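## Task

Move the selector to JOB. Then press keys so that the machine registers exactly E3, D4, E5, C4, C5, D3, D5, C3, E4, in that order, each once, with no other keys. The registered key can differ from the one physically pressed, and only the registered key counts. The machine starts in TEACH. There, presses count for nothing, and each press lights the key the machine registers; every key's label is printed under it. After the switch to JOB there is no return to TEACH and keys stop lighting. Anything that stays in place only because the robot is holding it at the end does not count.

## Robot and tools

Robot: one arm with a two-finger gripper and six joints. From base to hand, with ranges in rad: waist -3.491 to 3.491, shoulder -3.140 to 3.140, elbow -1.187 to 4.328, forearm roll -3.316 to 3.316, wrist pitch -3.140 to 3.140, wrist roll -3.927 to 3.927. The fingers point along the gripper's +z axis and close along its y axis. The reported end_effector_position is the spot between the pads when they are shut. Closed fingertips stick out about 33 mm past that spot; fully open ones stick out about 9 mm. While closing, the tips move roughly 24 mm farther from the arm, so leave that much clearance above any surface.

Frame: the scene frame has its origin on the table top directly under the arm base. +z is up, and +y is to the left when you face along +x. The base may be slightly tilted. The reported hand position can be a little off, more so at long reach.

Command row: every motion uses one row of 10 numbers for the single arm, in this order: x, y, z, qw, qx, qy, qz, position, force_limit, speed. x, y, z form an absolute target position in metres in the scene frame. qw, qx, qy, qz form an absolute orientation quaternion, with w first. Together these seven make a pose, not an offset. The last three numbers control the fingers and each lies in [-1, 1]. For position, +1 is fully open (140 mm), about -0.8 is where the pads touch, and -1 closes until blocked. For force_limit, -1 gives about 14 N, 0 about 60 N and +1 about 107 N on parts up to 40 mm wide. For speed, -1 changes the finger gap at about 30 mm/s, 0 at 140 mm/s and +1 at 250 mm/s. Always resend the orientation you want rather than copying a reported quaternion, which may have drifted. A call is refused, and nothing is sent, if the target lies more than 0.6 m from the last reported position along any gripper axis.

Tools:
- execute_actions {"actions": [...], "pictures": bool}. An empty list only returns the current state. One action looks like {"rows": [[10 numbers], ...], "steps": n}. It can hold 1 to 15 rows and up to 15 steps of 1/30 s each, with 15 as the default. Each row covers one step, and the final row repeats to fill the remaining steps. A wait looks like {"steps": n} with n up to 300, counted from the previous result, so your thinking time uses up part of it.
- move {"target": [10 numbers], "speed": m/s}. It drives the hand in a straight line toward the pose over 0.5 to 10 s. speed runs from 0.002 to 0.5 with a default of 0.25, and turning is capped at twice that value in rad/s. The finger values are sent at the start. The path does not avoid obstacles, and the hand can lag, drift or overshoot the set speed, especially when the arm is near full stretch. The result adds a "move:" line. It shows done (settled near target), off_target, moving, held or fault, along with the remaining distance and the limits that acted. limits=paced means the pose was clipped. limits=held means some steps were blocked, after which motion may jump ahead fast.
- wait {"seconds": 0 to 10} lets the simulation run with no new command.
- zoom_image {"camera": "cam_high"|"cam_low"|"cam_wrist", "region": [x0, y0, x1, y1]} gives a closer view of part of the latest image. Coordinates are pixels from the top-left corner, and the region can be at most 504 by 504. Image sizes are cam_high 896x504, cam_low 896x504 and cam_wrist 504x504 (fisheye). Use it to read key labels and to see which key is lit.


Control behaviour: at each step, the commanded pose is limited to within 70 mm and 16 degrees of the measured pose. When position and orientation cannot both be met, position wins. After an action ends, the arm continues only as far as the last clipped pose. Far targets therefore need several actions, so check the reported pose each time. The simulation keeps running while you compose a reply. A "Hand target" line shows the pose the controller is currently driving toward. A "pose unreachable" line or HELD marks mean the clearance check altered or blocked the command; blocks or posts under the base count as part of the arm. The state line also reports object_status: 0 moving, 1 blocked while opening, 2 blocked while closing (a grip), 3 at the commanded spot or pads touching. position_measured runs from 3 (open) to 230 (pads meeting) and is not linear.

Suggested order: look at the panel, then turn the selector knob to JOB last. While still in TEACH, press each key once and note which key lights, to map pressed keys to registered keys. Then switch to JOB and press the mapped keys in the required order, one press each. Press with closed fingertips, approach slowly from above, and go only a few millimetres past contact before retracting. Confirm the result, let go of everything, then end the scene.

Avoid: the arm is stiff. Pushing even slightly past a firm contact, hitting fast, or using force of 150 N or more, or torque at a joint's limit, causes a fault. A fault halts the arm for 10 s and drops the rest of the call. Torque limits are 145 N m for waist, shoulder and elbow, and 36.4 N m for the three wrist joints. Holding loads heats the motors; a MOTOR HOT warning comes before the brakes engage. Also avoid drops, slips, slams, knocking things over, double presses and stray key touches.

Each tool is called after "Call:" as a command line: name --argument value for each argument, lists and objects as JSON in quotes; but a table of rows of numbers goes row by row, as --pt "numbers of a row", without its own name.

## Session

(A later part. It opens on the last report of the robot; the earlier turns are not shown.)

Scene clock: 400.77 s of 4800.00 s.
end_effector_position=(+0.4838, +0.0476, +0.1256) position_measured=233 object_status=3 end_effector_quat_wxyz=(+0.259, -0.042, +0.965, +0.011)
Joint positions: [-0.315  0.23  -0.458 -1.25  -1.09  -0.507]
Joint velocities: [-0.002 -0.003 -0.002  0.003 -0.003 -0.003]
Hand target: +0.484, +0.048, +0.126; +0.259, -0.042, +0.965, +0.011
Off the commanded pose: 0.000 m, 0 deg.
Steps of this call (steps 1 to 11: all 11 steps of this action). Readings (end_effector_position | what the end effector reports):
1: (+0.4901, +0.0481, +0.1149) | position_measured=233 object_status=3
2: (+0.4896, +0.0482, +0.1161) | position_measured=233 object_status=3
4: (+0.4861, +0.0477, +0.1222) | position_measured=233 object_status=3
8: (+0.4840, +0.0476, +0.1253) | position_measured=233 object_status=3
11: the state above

Call:
execute_actions --actions '[{"rows":[[0.5021,0.0604,0.1369,0.2586,-0.0421,0.965,0.0113,-1,0,0.5],[0.5021,0.0604,0.1369,0.2586,-0.0421,0.965,0.0113,-1,0,0.5],[0.5021,0.0604,0.1369,0.2586,-0.0421,0.965,0.0113,-1,0,0.5],[0.5204,0.0732,0.148,0.2586,-0.0421,0.965,0.0113,-1,0,0.5],[0.5204,0.0732,0.148,0.2586,-0.0421,0.965,0.0113,-1,0,0.5],[0.5204,0.0732,0.148,0.2586,-0.0421,0.965,0.0113,-1,0,0.5],[0.5387,0.0860,0.1592,0.2586,-0.0421,0.965,0.0113,-1,0,0.5]],"steps":15}]' --pictures false

Call:
move --target '[0.5440,0.0864,0.1499,0.2586,-0.0421,0.965,0.0113,-1,0,0.5]' --speed 0.015

Call:
execute_actions --actions '[{"rows":[[0.5387,0.0860,0.1592,0.2586,-0.0421,0.965,0.0113,-1,0,0.5]],"steps":11}]' --pictures false

Call:
execute_actions --actions '[{"rows":[[0.5397,0.0749,0.1592,0.2586,-0.0421,0.965,0.0113,-1,0,0.5],[0.5397,0.0749,0.1592,0.2586,-0.0421,0.965,0.0113,-1,0,0.5],[0.5406,0.0637,0.1592,0.2586,-0.0421,0.965,0.0113,-1,0,0.5],[0.5406,0.0637,0.1592,0.2586,-0.0421,0.965,0.0113,-1,0,0.5],[0.5416,0.0526,0.1592,0.2586,-0.0421,0.965,0.0113,-1,0,0.5]],"steps":13}]' --pictures false

Call:
move --target '[0.5470,0.0530,0.1499,0.2586,-0.0421,0.965,0.0113,-1,0,0.5]' --speed 0.015

Call:
execute_actions --actions '[{"rows":[[0.5416,0.0526,0.1592,0.2586,-0.0421,0.965,0.0113,-1,0,0.5]],"steps":11}]' --pictures false

Call:
execute_actions --actions '[{"rows":[[0.53,0.074,0.1536,0.2586,-0.0421,0.965,0.0113,-1,0,0.5],[0.53,0.074,0.1536,0.2586,-0.0421,0.965,0.0113,-1,0,0.5],[0.53,0.074,0.1536,0.2586,-0.0421,0.965,0.0113,-1,0,0.5],[0.5185,0.0955,0.148,0.2586,-0.0421,0.965,0.0113,-1,0,0.5],[0.5185,0.0955,0.148,0.2586,-0.0421,0.965,0.0113,-1,0,0.5],[0.5185,0.0955,0.148,0.2586,-0.0421,0.965,0.0113,-1,0,0.5],[0.5069,0.1169,0.1424,0.2586,-0.0421,0.965,0.0113,-1,0,0.5]],"steps":15}]' --pictures false

Call:
move --target '[0.5129,0.1174,0.1320,0.2586,-0.0421,0.965,0.0113,-1,0,0.5]' --speed 0.015

Call:
execute_actions --actions '[{"rows":[[0.5069,0.1169,0.1424,0.2586,-0.0421,0.965,0.0113,-1,0,0.5]],"steps":11}]' --pictures false

Scene clock: 427.20 s of 4800.00 s.
end_effector_position=(+0.5384, +0.0863, +0.1595) position_measured=233 object_status=3 end_effector_quat_wxyz=(+0.259, -0.043, +0.965, +0.012)
Joint positions: [-0.243  0.193 -0.326 -1.199 -1.092 -0.708]
Joint velocities: [ 0.013  0.01   0.024  0.018  0.004 -0.038]
Hand target: +0.539, +0.086, +0.159; +0.259, -0.042, +0.965, +0.011
Off the commanded pose: 0.000 m, 0 deg.
Steps of this call (steps 1 to 90: nothing new was sent; then 22.93 s passed at rest; steps 91 to 105: all 15 steps of this action). Readings (end_effector_position | what the end effector reports):
91: (+0.4838, +0.0476, +0.1258) | position_measured=233 object_status=3
92: (+0.4852, +0.0485, +0.1267) | position_measured=233 object_status=3
94: (+0.4943, +0.0552, +0.1324) | position_measured=233 object_status=3
98: (+0.5170, +0.0721, +0.1466) | position_measured=233 object_status=3
105: the state above

Scene clock: 428.37 s of 4800.00 s.
end_effector_position=(+0.5440, +0.0864, +0.1500) position_measured=233 object_status=3 end_effector_quat_wxyz=(+0.259, -0.042, +0.965, +0.011)
Joint positions: [-0.224  0.209 -0.321 -1.21  -1.072 -0.704]
Joint velocities: [ 0.     0.     0.001  0.     0.002 -0.   ]
Hand target: +0.544, +0.086, +0.150; +0.259, -0.042, +0.965, +0.011
Off the commanded pose: 0.000 m, 0 deg.
move: done
camera_calibration (this result's frames):
cam_wrist: T_world_to_cam=[[-0.169447, 0.984465, -0.046013, 0.00491064], [0.618741, 0.142606, 0.772543, -0.473388], [0.767103, 0.102435, -0.633293, -0.140102], [0, 0, 0, 1]] pos_world=[0.401209, 0.077025, 0.277213]

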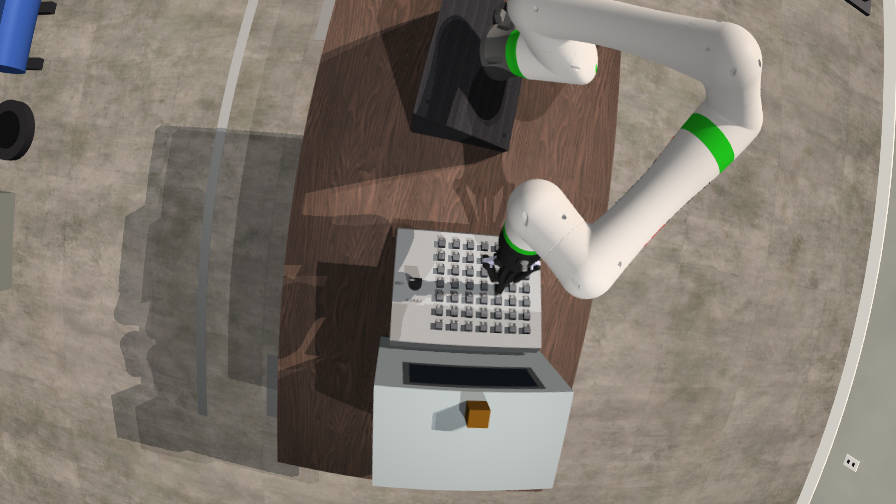

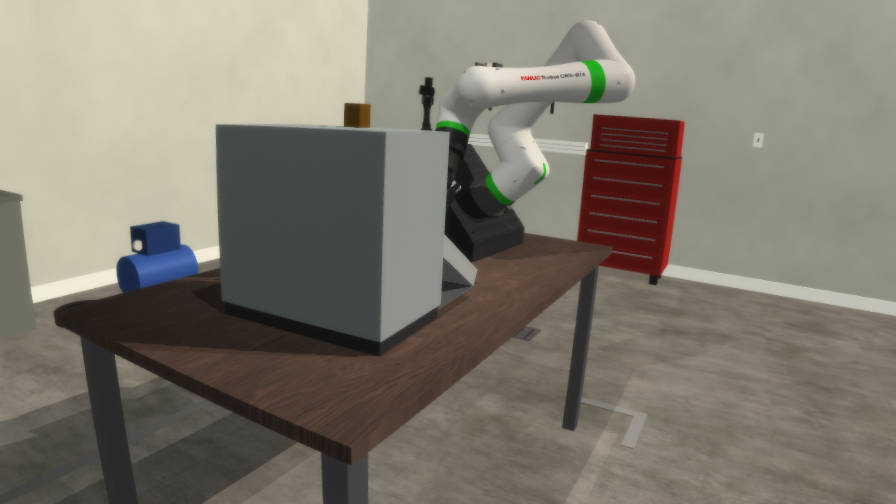

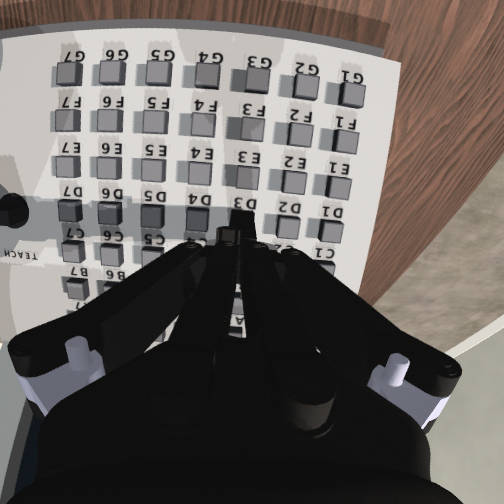

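Scene clock: 428.73 s of 4800.00 s.
end_effector_position=(+0.5387, +0.0860, +0.1591) position_measured=233 object_status=3 end_effector_quat_wxyz=(+0.259, -0.042, +0.965, +0.011)
Joint positions: [-0.242  0.194 -0.324 -1.197 -1.092 -0.71 ]
Joint velocities: [-0.001 -0.    -0.002  0.002 -0.002  0.001]
Hand target: +0.539, +0.086, +0.159; +0.259, -0.042, +0.965, +0.011
Off the commanded pose: 0.000 m, 0 deg.
Steps of this call (steps 1 to 11: all 11 steps of this action). Readings (end_effector_position | what the end effector reports):
1: (+0.5440, +0.0864, +0.1500) | position_measured=233 object_status=3
2: (+0.5434, +0.0866, +0.1513) | position_measured=233 object_status=3
4: (+0.5404, +0.0862, +0.1566) | position_measured=233 object_status=3
8: (+0.5389, +0.0860, +0.1589) | position_measured=233 object_status=3
11: the state above

Scene clock: 429.17 s of 4800.00 s.
end_effector_position=(+0.5415, +0.0529, +0.1592) position_measured=233 object_status=3 end_effector_quat_wxyz=(+0.258, -0.042, +0.965, +0.011)
Joint positions: [-0.291  0.275 -0.298 -1.205 -1.111 -0.636]
Joint velocities: [-0.005  0.014  0.007 -0.003 -0.004  0.013]
Hand target: +0.542, +0.053, +0.159; +0.258, -0.042, +0.965, +0.011
Off the commanded pose: 0.000 m, 0 deg.
Steps of this call (steps 1 to 13: all 13 steps of this action). Readings (end_effector_position | what the end effector reports):
1: (+0.5387, +0.0859, +0.1592) | position_measured=233 object_status=3
2: (+0.5389, +0.0844, +0.1595) | position_measured=233 object_status=3
4: (+0.5391, +0.0764, +0.1593) | position_measured=233 object_status=3
8: (+0.5405, +0.0584, +0.1592) | position_measured=233 object_status=3
13: the state above

Scene clock: 430.33 s of 4800.00 s.
end_effector_position=(+0.5470, +0.0530, +0.1500) position_measured=233 object_status=3 end_effector_quat_wxyz=(+0.259, -0.042, +0.965, +0.011)
Joint positions: [-0.273  0.29  -0.294 -1.218 -1.093 -0.629]
Joint velocities: [ 0.002 -0.     0.001 -0.002  0.002 -0.001]
Hand target: +0.547, +0.053, +0.150; +0.259, -0.042, +0.965, +0.011
Off the commanded pose: 0.000 m, 0 deg.
move: done
camera_calibration (this result's frames):
cam_wrist: T_world_to_cam=[[-0.169517, 0.984449, -0.046094, 0.0383518], [0.61877, 0.142719, 0.772499, -0.470508], [0.767064, 0.10243, -0.633341, -0.138898], [0, 0, 0, 1]] pos_world=[0.404181, 0.0436223, 0.277265]

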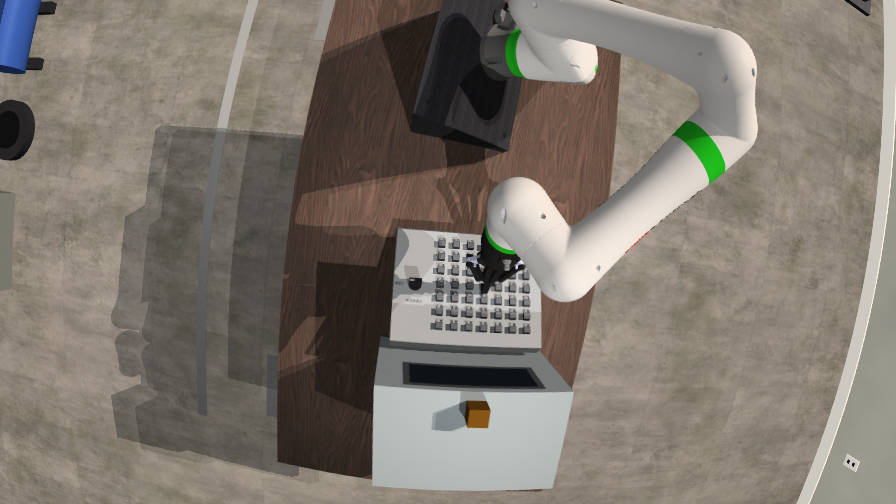

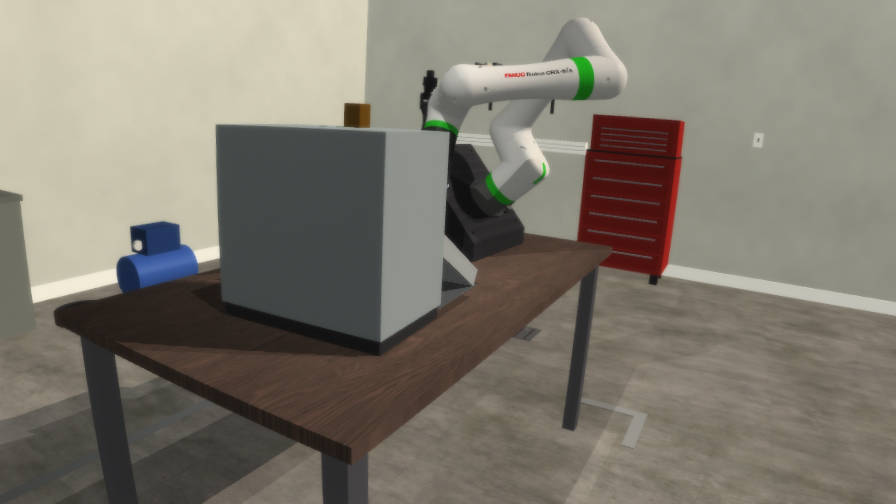

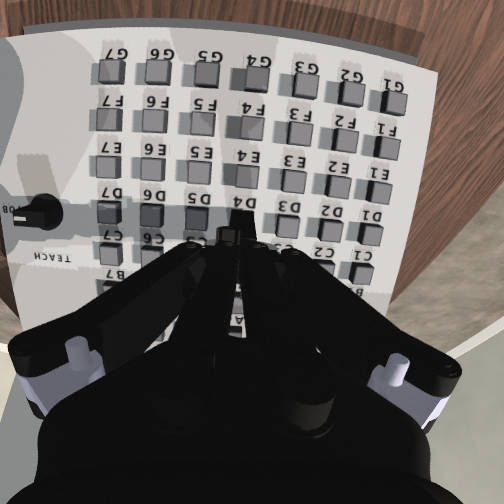

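Scene clock: 430.70 s of 4800.00 s.
end_effector_position=(+0.5416, +0.0526, +0.1591) position_measured=233 object_status=3 end_effector_quat_wxyz=(+0.259, -0.042, +0.965, +0.011)
Joint positions: [-0.291  0.276 -0.297 -1.206 -1.111 -0.635]
Joint velocities: [-0.002 -0.002 -0.001  0.002 -0.002 -0.   ]
Hand target: +0.542, +0.053, +0.159; +0.259, -0.042, +0.965, +0.011
Off the commanded pose: 0.000 m, 0 deg.
Steps of this call (steps 1 to 11: all 11 steps of this action). Readings (end_effector_position | what the end effector reports):
1: (+0.5470, +0.0530, +0.1500) | position_measured=233 object_status=3
2: (+0.5464, +0.0532, +0.1514) | position_measured=233 object_status=3
4: (+0.5434, +0.0528, +0.1566) | position_measured=233 object_status=3
8: (+0.5418, +0.0526, +0.1589) | position_measured=233 object_status=3
11: the state above

Scene clock: 431.20 s of 4800.00 s.
end_effector_position=(+0.5075, +0.1161, +0.1423) position_measured=233 object_status=3 end_effector_quat_wxyz=(+0.259, -0.043, +0.965, +0.013)
Joint positions: [-0.194  0.08  -0.427 -1.21  -1.058 -0.738]
Joint velocities: [ 0.061 -0.098 -0.038  0.047  0.054 -0.105]
Hand target: +0.507, +0.117, +0.142; +0.259, -0.042, +0.965, +0.012
Off the commanded pose: 0.001 m, 0 deg.
Steps of this call (steps 1 to 15: all 15 steps of this action). Readings (end_effector_position | what the end effector reports):
1: (+0.5415, +0.0527, +0.1592) | position_measured=233 object_status=3
2: (+0.5408, +0.0538, +0.1588) | position_measured=233 object_status=3
4: (+0.5362, +0.0623, +0.1562) | position_measured=233 object_status=3
8: (+0.5223, +0.0877, +0.1487) | position_measured=233 object_status=3
15: the state above

Scene clock: 432.43 s of 4800.00 s.
end_effector_position=(+0.5129, +0.1174, +0.1321) position_measured=233 object_status=3 end_effector_quat_wxyz=(+0.259, -0.042, +0.965, +0.011)
Joint positions: [-0.169  0.093 -0.425 -1.221 -1.032 -0.736]
Joint velocities: [ 0.001  0.     0.    -0.002  0.001  0.   ]
Hand target: +0.513, +0.117, +0.132; +0.259, -0.042, +0.965, +0.011
Off the commanded pose: 0.000 m, 0 deg.
move: done
camera_calibration (this result's frames):
cam_wrist: T_world_to_cam=[[-0.169499, 0.984454, -0.0460449, -0.0316685], [0.61874, 0.142665, 0.772533, -0.444753], [0.767093, 0.102454, -0.633303, -0.130732], [0, 0, 0, 1]] pos_world=[0.370102, 0.108021, 0.259336]

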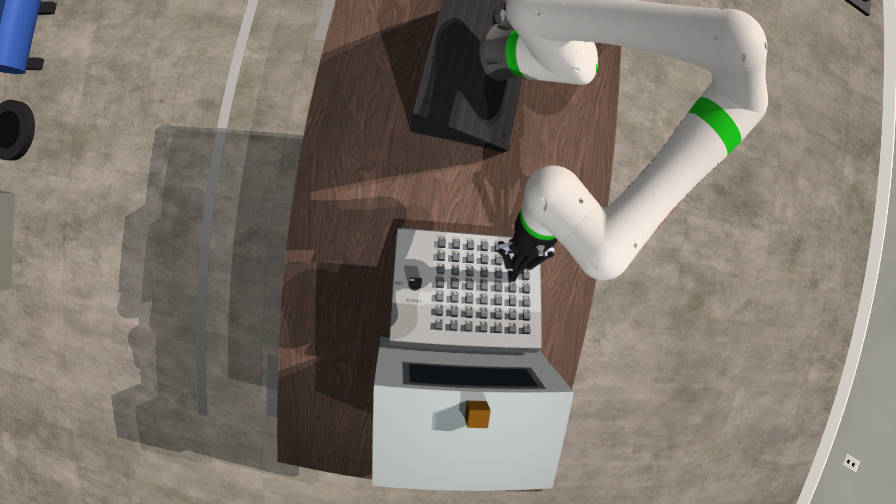

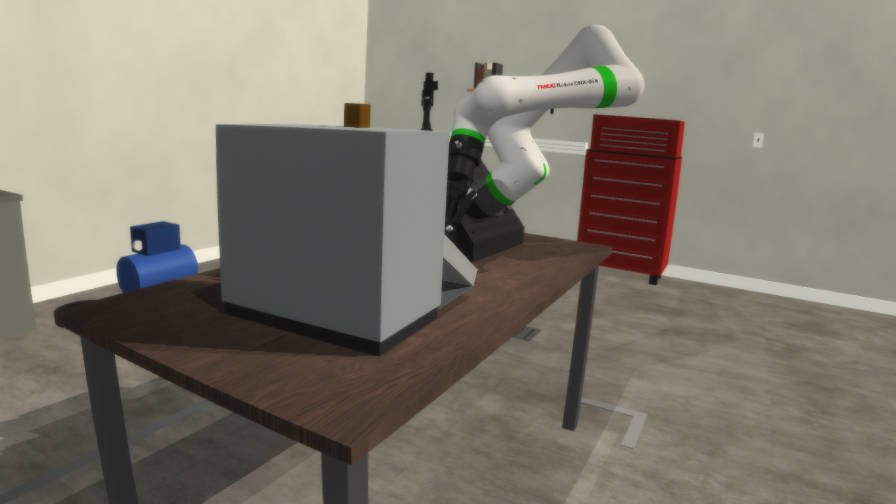

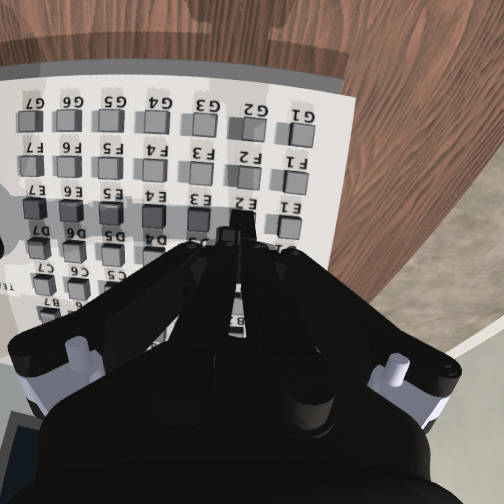

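Scene clock: 432.80 s of 4800.00 s.
end_effector_position=(+0.5069, +0.1169, +0.1423) position_measured=233 object_status=3 end_effector_quat_wxyz=(+0.259, -0.042, +0.965, +0.011)
Joint positions: [-0.191  0.075 -0.428 -1.206 -1.055 -0.745]
Joint velocities: [-0.003 -0.002 -0.     0.001 -0.002 -0.002]
Hand target: +0.507, +0.117, +0.142; +0.259, -0.042, +0.965, +0.011
Off the commanded pose: 0.000 m, 0 deg.
Steps of this call (steps 1 to 11: all 11 steps of this action). Readings (end_effector_position | what the end effector reports):
1: (+0.5129, +0.1174, +0.1321) | position_measured=233 object_status=3
2: (+0.5124, +0.1176, +0.1334) | position_measured=233 object_status=3
4: (+0.5089, +0.1171, +0.1392) | position_measured=233 object_status=3
8: (+0.5071, +0.1169, +0.1420) | position_measured=233 object_status=3
11: the state above

Call:
execute_actions --actions '[{"rows":[[0.5088,0.0946,0.1424,0.2586,-0.0421,0.965,0.0113,-1,0,0.5],[0.5088,0.0946,0.1424,0.2586,-0.0421,0.965,0.0113,-1,0,0.5],[0.5088,0.0946,0.1424,0.2586,-0.0421,0.965,0.0113,-1,0,0.5],[0.5108,0.0724,0.1424,0.2586,-0.0421,0.965,0.0113,-1,0,0.5],[0.5108,0.0724,0.1424,0.2586,-0.0421,0.965,0.0113,-1,0,0.5],[0.5108,0.0724,0.1424,0.2586,-0.0421,0.965,0.0113,-1,0,0.5],[0.5127,0.0501,0.1424,0.2586,-0.0421,0.965,0.0113,-1,0,0.5]],"steps":15}]' --pictures false

Call:
move --target '[0.5186,0.0506,0.1322,0.2586,-0.0421,0.965,0.0113,-1,0,0.5]' --speed 0.015

Call:
execute_actions --actions '[{"rows":[[0.5127,0.0501,0.1424,0.2586,-0.0421,0.965,0.0113,-1,0,0.5]],"steps":11}]' --pictures false

Call:
execute_actions --actions '[{"rows":[[0.5204,0.0732,0.148,0.2586,-0.0421,0.965,0.0113,-1,0,0.5],[0.5204,0.0732,0.148,0.2586,-0.0421,0.965,0.0113,-1,0,0.5],[0.5204,0.0732,0.148,0.2586,-0.0421,0.965,0.0113,-1,0,0.5],[0.5281,0.0963,0.1536,0.2586,-0.0421,0.965,0.0113,-1,0,0.5],[0.5281,0.0963,0.1536,0.2586,-0.0421,0.965,0.0113,-1,0,0.5],[0.5281,0.0963,0.1536,0.2586,-0.0421,0.965,0.0113,-1,0,0.5],[0.5358,0.1194,0.1592,0.2586,-0.0421,0.965,0.0113,-1,0,0.5]],"steps":15}]' --pictures false

Call:
move --target '[0.5411,0.1198,0.1500,0.2586,-0.0421,0.965,0.0113,-1,0,0.5]' --speed 0.015

Call:
execute_actions --actions '[{"rows":[[0.5358,0.1194,0.1592,0.2586,-0.0421,0.965,0.0113,-1,0,0.5]],"steps":11}]' --pictures false

Call:
execute_actions --actions '[{"rows":[[0.5175,0.1066,0.148,0.2586,-0.0421,0.965,0.0113,-1,0,0.5],[0.5175,0.1066,0.148,0.2586,-0.0421,0.965,0.0113,-1,0,0.5],[0.5175,0.1066,0.148,0.2586,-0.0421,0.965,0.0113,-1,0,0.5],[0.4992,0.0938,0.1369,0.2586,-0.0421,0.965,0.0113,-1,0,0.5],[0.4992,0.0938,0.1369,0.2586,-0.0421,0.965,0.0113,-1,0,0.5],[0.4992,0.0938,0.1369,0.2586,-0.0421,0.965,0.0113,-1,0,0.5],[0.4809,0.0810,0.1257,0.2586,-0.0421,0.965,0.0113,-1,0,0.5]],"steps":15}]' --pictures false

Call:
move --target '[0.4872,0.0815,0.1147,0.2586,-0.0421,0.965,0.0113,-1,0,0.5]' --speed 0.015

Call:
execute_actions --actions '[{"rows":[[0.4780,0.0807,0.1307,0.2586,-0.0421,0.965,0.0113,-1,0,0.5]],"steps":13}]'

Scene clock: 458.60 s of 4800.00 s.
end_effector_position=(+0.5122, +0.0506, +0.1424) position_measured=233 object_status=3 end_effector_quat_wxyz=(+0.258, -0.042, +0.965, +0.011)
Joint positions: [-0.301  0.248 -0.38  -1.226 -1.098 -0.576]
Joint velocities: [-0.022  0.054  0.027 -0.013 -0.021  0.048]
Hand target: +0.513, +0.050, +0.142; +0.258, -0.042, +0.965, +0.011
Off the commanded pose: 0.001 m, 0 deg.
Steps of this call (steps 1 to 90: nothing new was sent; then 22.30 s passed at rest; steps 91 to 105: all 15 steps of this action). Readings (end_effector_position | what the end effector reports):
91: (+0.5069, +0.1168, +0.1424) | position_measured=233 object_status=3
92: (+0.5068, +0.1151, +0.1425) | position_measured=233 object_status=3
94: (+0.5073, +0.1053, +0.1426) | position_measured=233 object_status=3
98: (+0.5089, +0.0784, +0.1428) | position_measured=233 object_status=3
105: the state above

Scene clock: 459.83 s of 4800.00 s.
end_effector_position=(+0.5186, +0.0506, +0.1324) position_measured=233 object_status=3 end_effector_quat_wxyz=(+0.259, -0.042, +0.965, +0.011)
Joint positions: [-0.281  0.268 -0.375 -1.244 -1.08  -0.564]
Joint velocities: [ 0.001  0.002 -0.    -0.002  0.001  0.   ]
Hand target: +0.519, +0.051, +0.132; +0.259, -0.042, +0.965, +0.011
Off the commanded pose: 0.000 m, 0 deg.
move: done
camera_calibration (this result's frames):
cam_wrist: T_world_to_cam=[[-0.169578, 0.984437, -0.0461266, 0.035118], [0.618782, 0.142785, 0.772477, -0.438935], [0.767041, 0.102453, -0.633365, -0.128043], [0, 0, 0, 1]] pos_world=[0.375775, 0.0412204, 0.25959]

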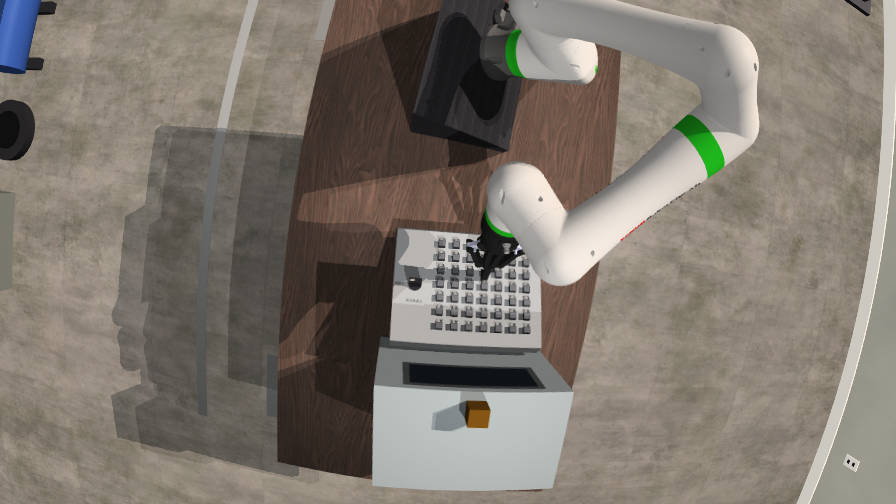

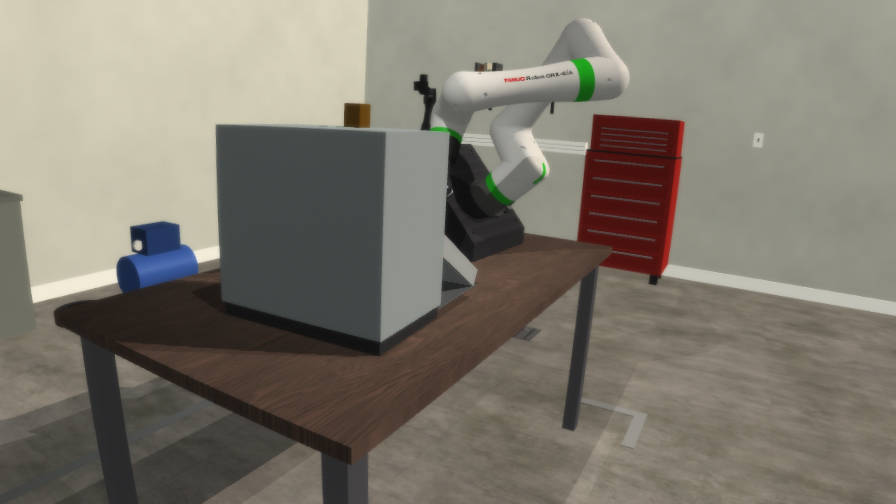

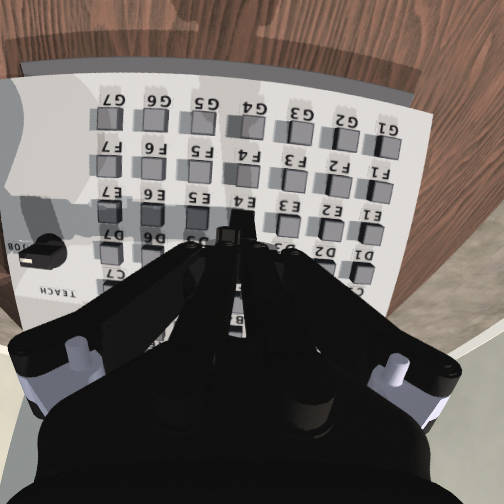

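Scene clock: 460.20 s of 4800.00 s.
end_effector_position=(+0.5127, +0.0501, +0.1423) position_measured=233 object_status=3 end_effector_quat_wxyz=(+0.259, -0.042, +0.965, +0.011)
Joint positions: [-0.302  0.251 -0.379 -1.228 -1.099 -0.573]
Joint velocities: [-0.002 -0.     0.     0.002 -0.002 -0.   ]
Hand target: +0.513, +0.050, +0.142; +0.259, -0.042, +0.965, +0.011
Off the commanded pose: 0.000 m, 0 deg.
Steps of this call (steps 1 to 11: all 11 steps of this action). Readings (end_effector_position | what the end effector reports):
1: (+0.5186, +0.0506, +0.1324) | position_measured=233 object_status=3
2: (+0.5181, +0.0507, +0.1337) | position_measured=233 object_status=3
4: (+0.5147, +0.0503, +0.1393) | position_measured=233 object_status=3
8: (+0.5129, +0.0501, +0.1420) | position_measured=233 object_status=3
11: the state above

Scene clock: 460.70 s of 4800.00 s.
end_effector_position=(+0.5358, +0.1191, +0.1592) position_measured=233 object_status=3 end_effector_quat_wxyz=(+0.259, -0.042, +0.965, +0.012)
Joint positions: [-0.19   0.115 -0.345 -1.186 -1.071 -0.789]
Joint velocities: [ 0.03  -0.017  0.011  0.035  0.017 -0.066]
Hand target: +0.536, +0.120, +0.159; +0.259, -0.042, +0.965, +0.012
Off the commanded pose: 0.000 m, 0 deg.
Steps of this call (steps 1 to 15: all 15 steps of this action). Readings (end_effector_position | what the end effector reports):
1: (+0.5128, +0.0502, +0.1424) | position_measured=233 object_status=3
2: (+0.5134, +0.0518, +0.1429) | position_measured=233 object_status=3
4: (+0.5170, +0.0629, +0.1455) | position_measured=233 object_status=3
8: (+0.5264, +0.0923, +0.1523) | position_measured=233 object_status=3
15: the state above

Scene clock: 461.87 s of 4800.00 s.
end_effector_position=(+0.5411, +0.1198, +0.1501) position_measured=233 object_status=3 end_effector_quat_wxyz=(+0.259, -0.042, +0.965, +0.011)
Joint positions: [-0.169  0.129 -0.341 -1.195 -1.049 -0.787]
Joint velocities: [-0.     0.001  0.001 -0.002  0.002  0.001]
Hand target: +0.541, +0.120, +0.150; +0.259, -0.042, +0.965, +0.011
Off the commanded pose: 0.000 m, 0 deg.
move: done
camera_calibration (this result's frames):
cam_wrist: T_world_to_cam=[[-0.16941, 0.984473, -0.045966, -0.0284873], [0.618744, 0.142546, 0.772552, -0.476411], [0.767109, 0.102437, -0.633286, -0.141261], [0, 0, 0, 1]] pos_world=[0.398313, 0.110426, 0.277284]

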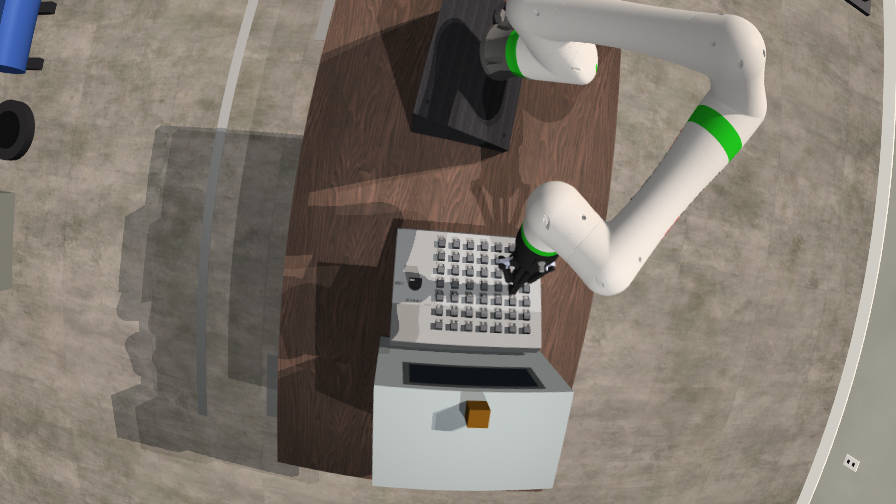

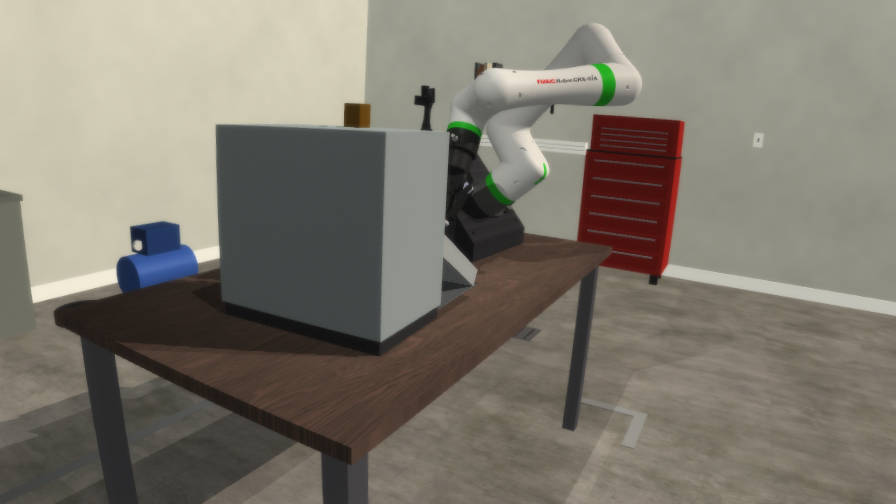

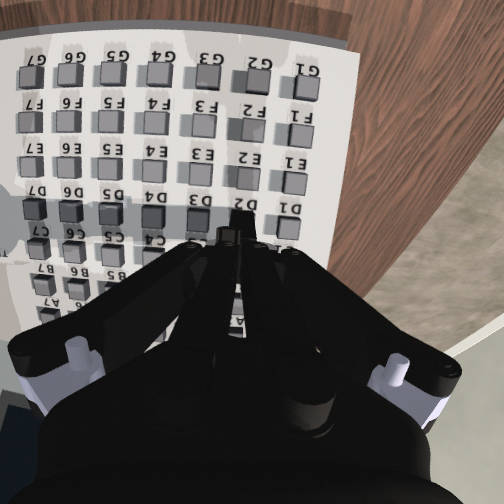

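Scene clock: 462.23 s of 4800.00 s.
end_effector_position=(+0.5358, +0.1194, +0.1591) position_measured=233 object_status=3 end_effector_quat_wxyz=(+0.259, -0.042, +0.965, +0.011)
Joint positions: [-0.188  0.114 -0.344 -1.183 -1.069 -0.794]
Joint velocities: [-0.001 -0.003 -0.001  0.001 -0.002 -0.001]
Hand target: +0.536, +0.119, +0.159; +0.259, -0.042, +0.965, +0.011
Off the commanded pose: 0.000 m, 0 deg.
Steps of this call (steps 1 to 11: all 11 steps of this action). Readings (end_effector_position | what the end effector reports):
1: (+0.5411, +0.1198, +0.1501) | position_measured=233 object_status=3
2: (+0.5405, +0.1200, +0.1514) | position_measured=233 object_status=3
4: (+0.5375, +0.1196, +0.1567) | position_measured=233 object_status=3
8: (+0.5360, +0.1194, +0.1589) | position_measured=233 object_status=3
11: the state above

Scene clock: 462.73 s of 4800.00 s.
end_effector_position=(+0.4812, +0.0813, +0.1257) position_measured=233 object_status=3 end_effector_quat_wxyz=(+0.258, -0.042, +0.965, +0.011)
Joint positions: [-0.256  0.133 -0.487 -1.241 -1.068 -0.599]
Joint velocities: [-0.025  0.019 -0.014 -0.019 -0.013  0.058]
Hand target: +0.481, +0.081, +0.125; +0.258, -0.042, +0.965, +0.011
Off the commanded pose: 0.000 m, 0 deg.
Steps of this call (steps 1 to 15: all 15 steps of this action). Readings (end_effector_position | what the end effector reports):
1: (+0.5356, +0.1192, +0.1591) | position_measured=233 object_status=3
2: (+0.5339, +0.1179, +0.1581) | position_measured=233 object_status=3
4: (+0.5246, +0.1117, +0.1523) | position_measured=233 object_status=3
8: (+0.5019, +0.0966, +0.1382) | position_measured=233 object_status=3
15: the state above

Scene clock: 464.03 s of 4800.00 s.
end_effector_position=(+0.4872, +0.0815, +0.1148) position_measured=233 object_status=3 end_effector_quat_wxyz=(+0.259, -0.042, +0.965, +0.011)
Joint positions: [-0.234  0.154 -0.483 -1.263 -1.045 -0.584]
Joint velocities: [ 0.002  0.001  0.003 -0.001  0.002  0.001]
Hand target: +0.487, +0.082, +0.115; +0.259, -0.042, +0.965, +0.011
Off the commanded pose: 0.000 m, 0 deg.
move: done
camera_calibration (this result's frames):
cam_wrist: T_world_to_cam=[[-0.169523, 0.984449, -0.0460723, -0.00146005], [0.618795, 0.14271, 0.772481, -0.41037], [0.767042, 0.102444, -0.633365, -0.118243], [0, 0, 0, 1]] pos_world=[0.344385, 0.0721143, 0.242044]

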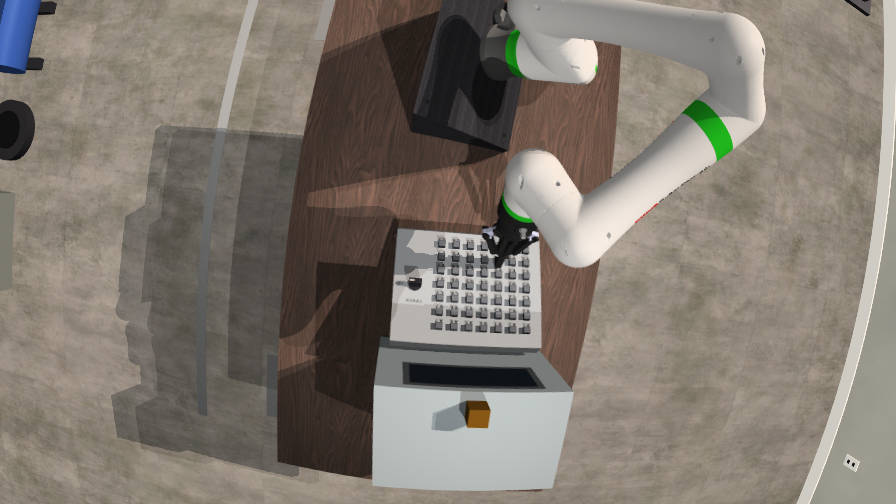

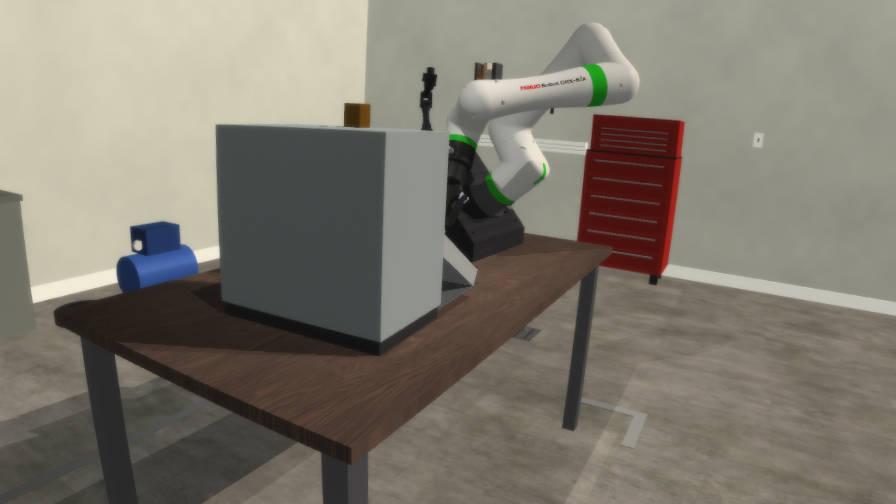

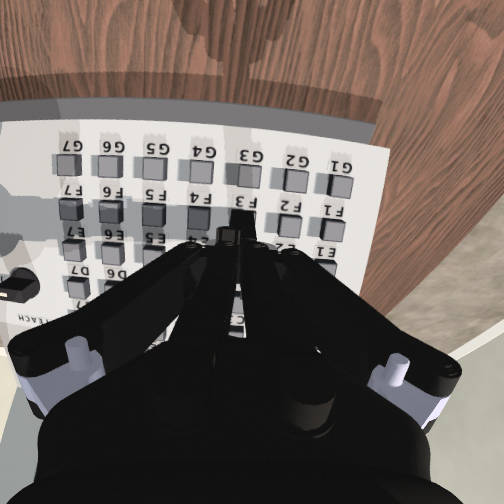

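Scene clock: 464.47 s of 4800.00 s.
end_effector_position=(+0.4780, +0.0807, +0.1306) position_measured=233 object_status=3 end_effector_quat_wxyz=(+0.259, -0.042, +0.965, +0.011)
Joint positions: [-0.269  0.125 -0.489 -1.234 -1.08  -0.6  ]
Joint velocities: [-0.001 -0.003 -0.     0.    -0.002  0.   ]
Hand target: +0.478, +0.081, +0.131; +0.259, -0.042, +0.965, +0.011
Off the commanded pose: 0.000 m, 0 deg.
Steps of this call (steps 1 to 13: all 13 steps of this action). Readings (end_effector_position | what the end effector reports):
1: (+0.4872, +0.0815, +0.1148) | position_measured=233 object_status=3
2: (+0.4867, +0.0816, +0.1161) | position_measured=233 object_status=3
4: (+0.4820, +0.0809, +0.1242) | position_measured=233 object_status=3
8: (+0.4783, +0.0807, +0.1301) | position_measured=233 object_status=3
13: the state above
camera_calibration (this result's frames):
cam_wrist: T_world_to_cam=[[-0.169239, 0.984501, -0.0459933, -0.00163313], [0.618816, 0.142466, 0.772509, -0.416771], [0.767089, 0.102277, -0.633336, -0.10112], [0, 0, 0, 1]] pos_world=[0.335196, 0.0713259, 0.257842]

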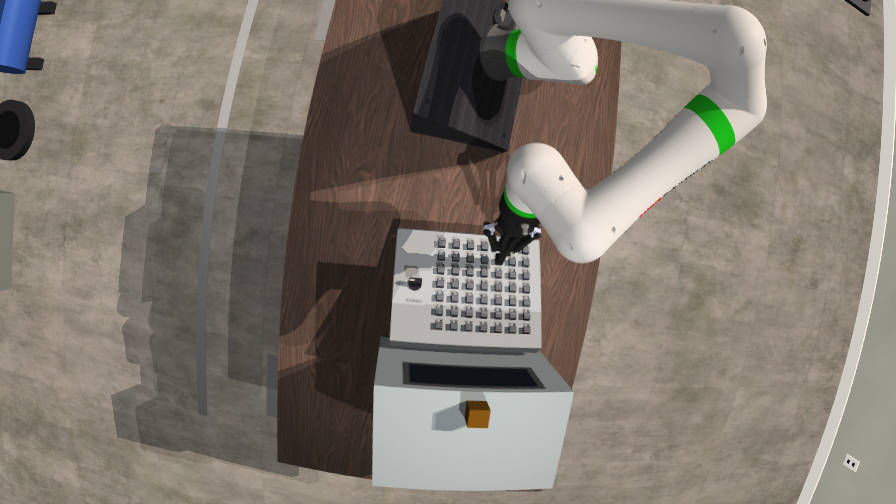

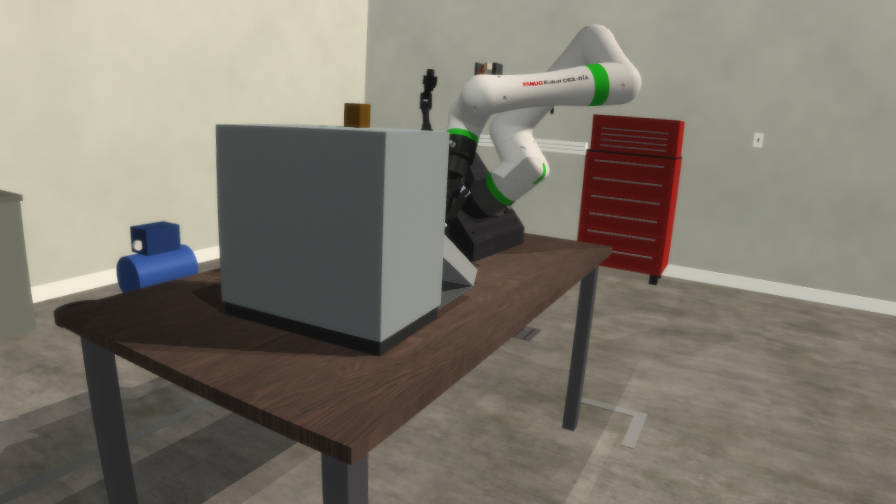

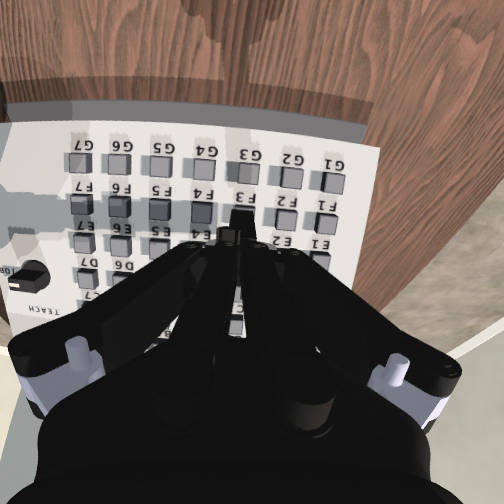

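Call:
finished_scene --scene 1

The scene is finished: the task was done.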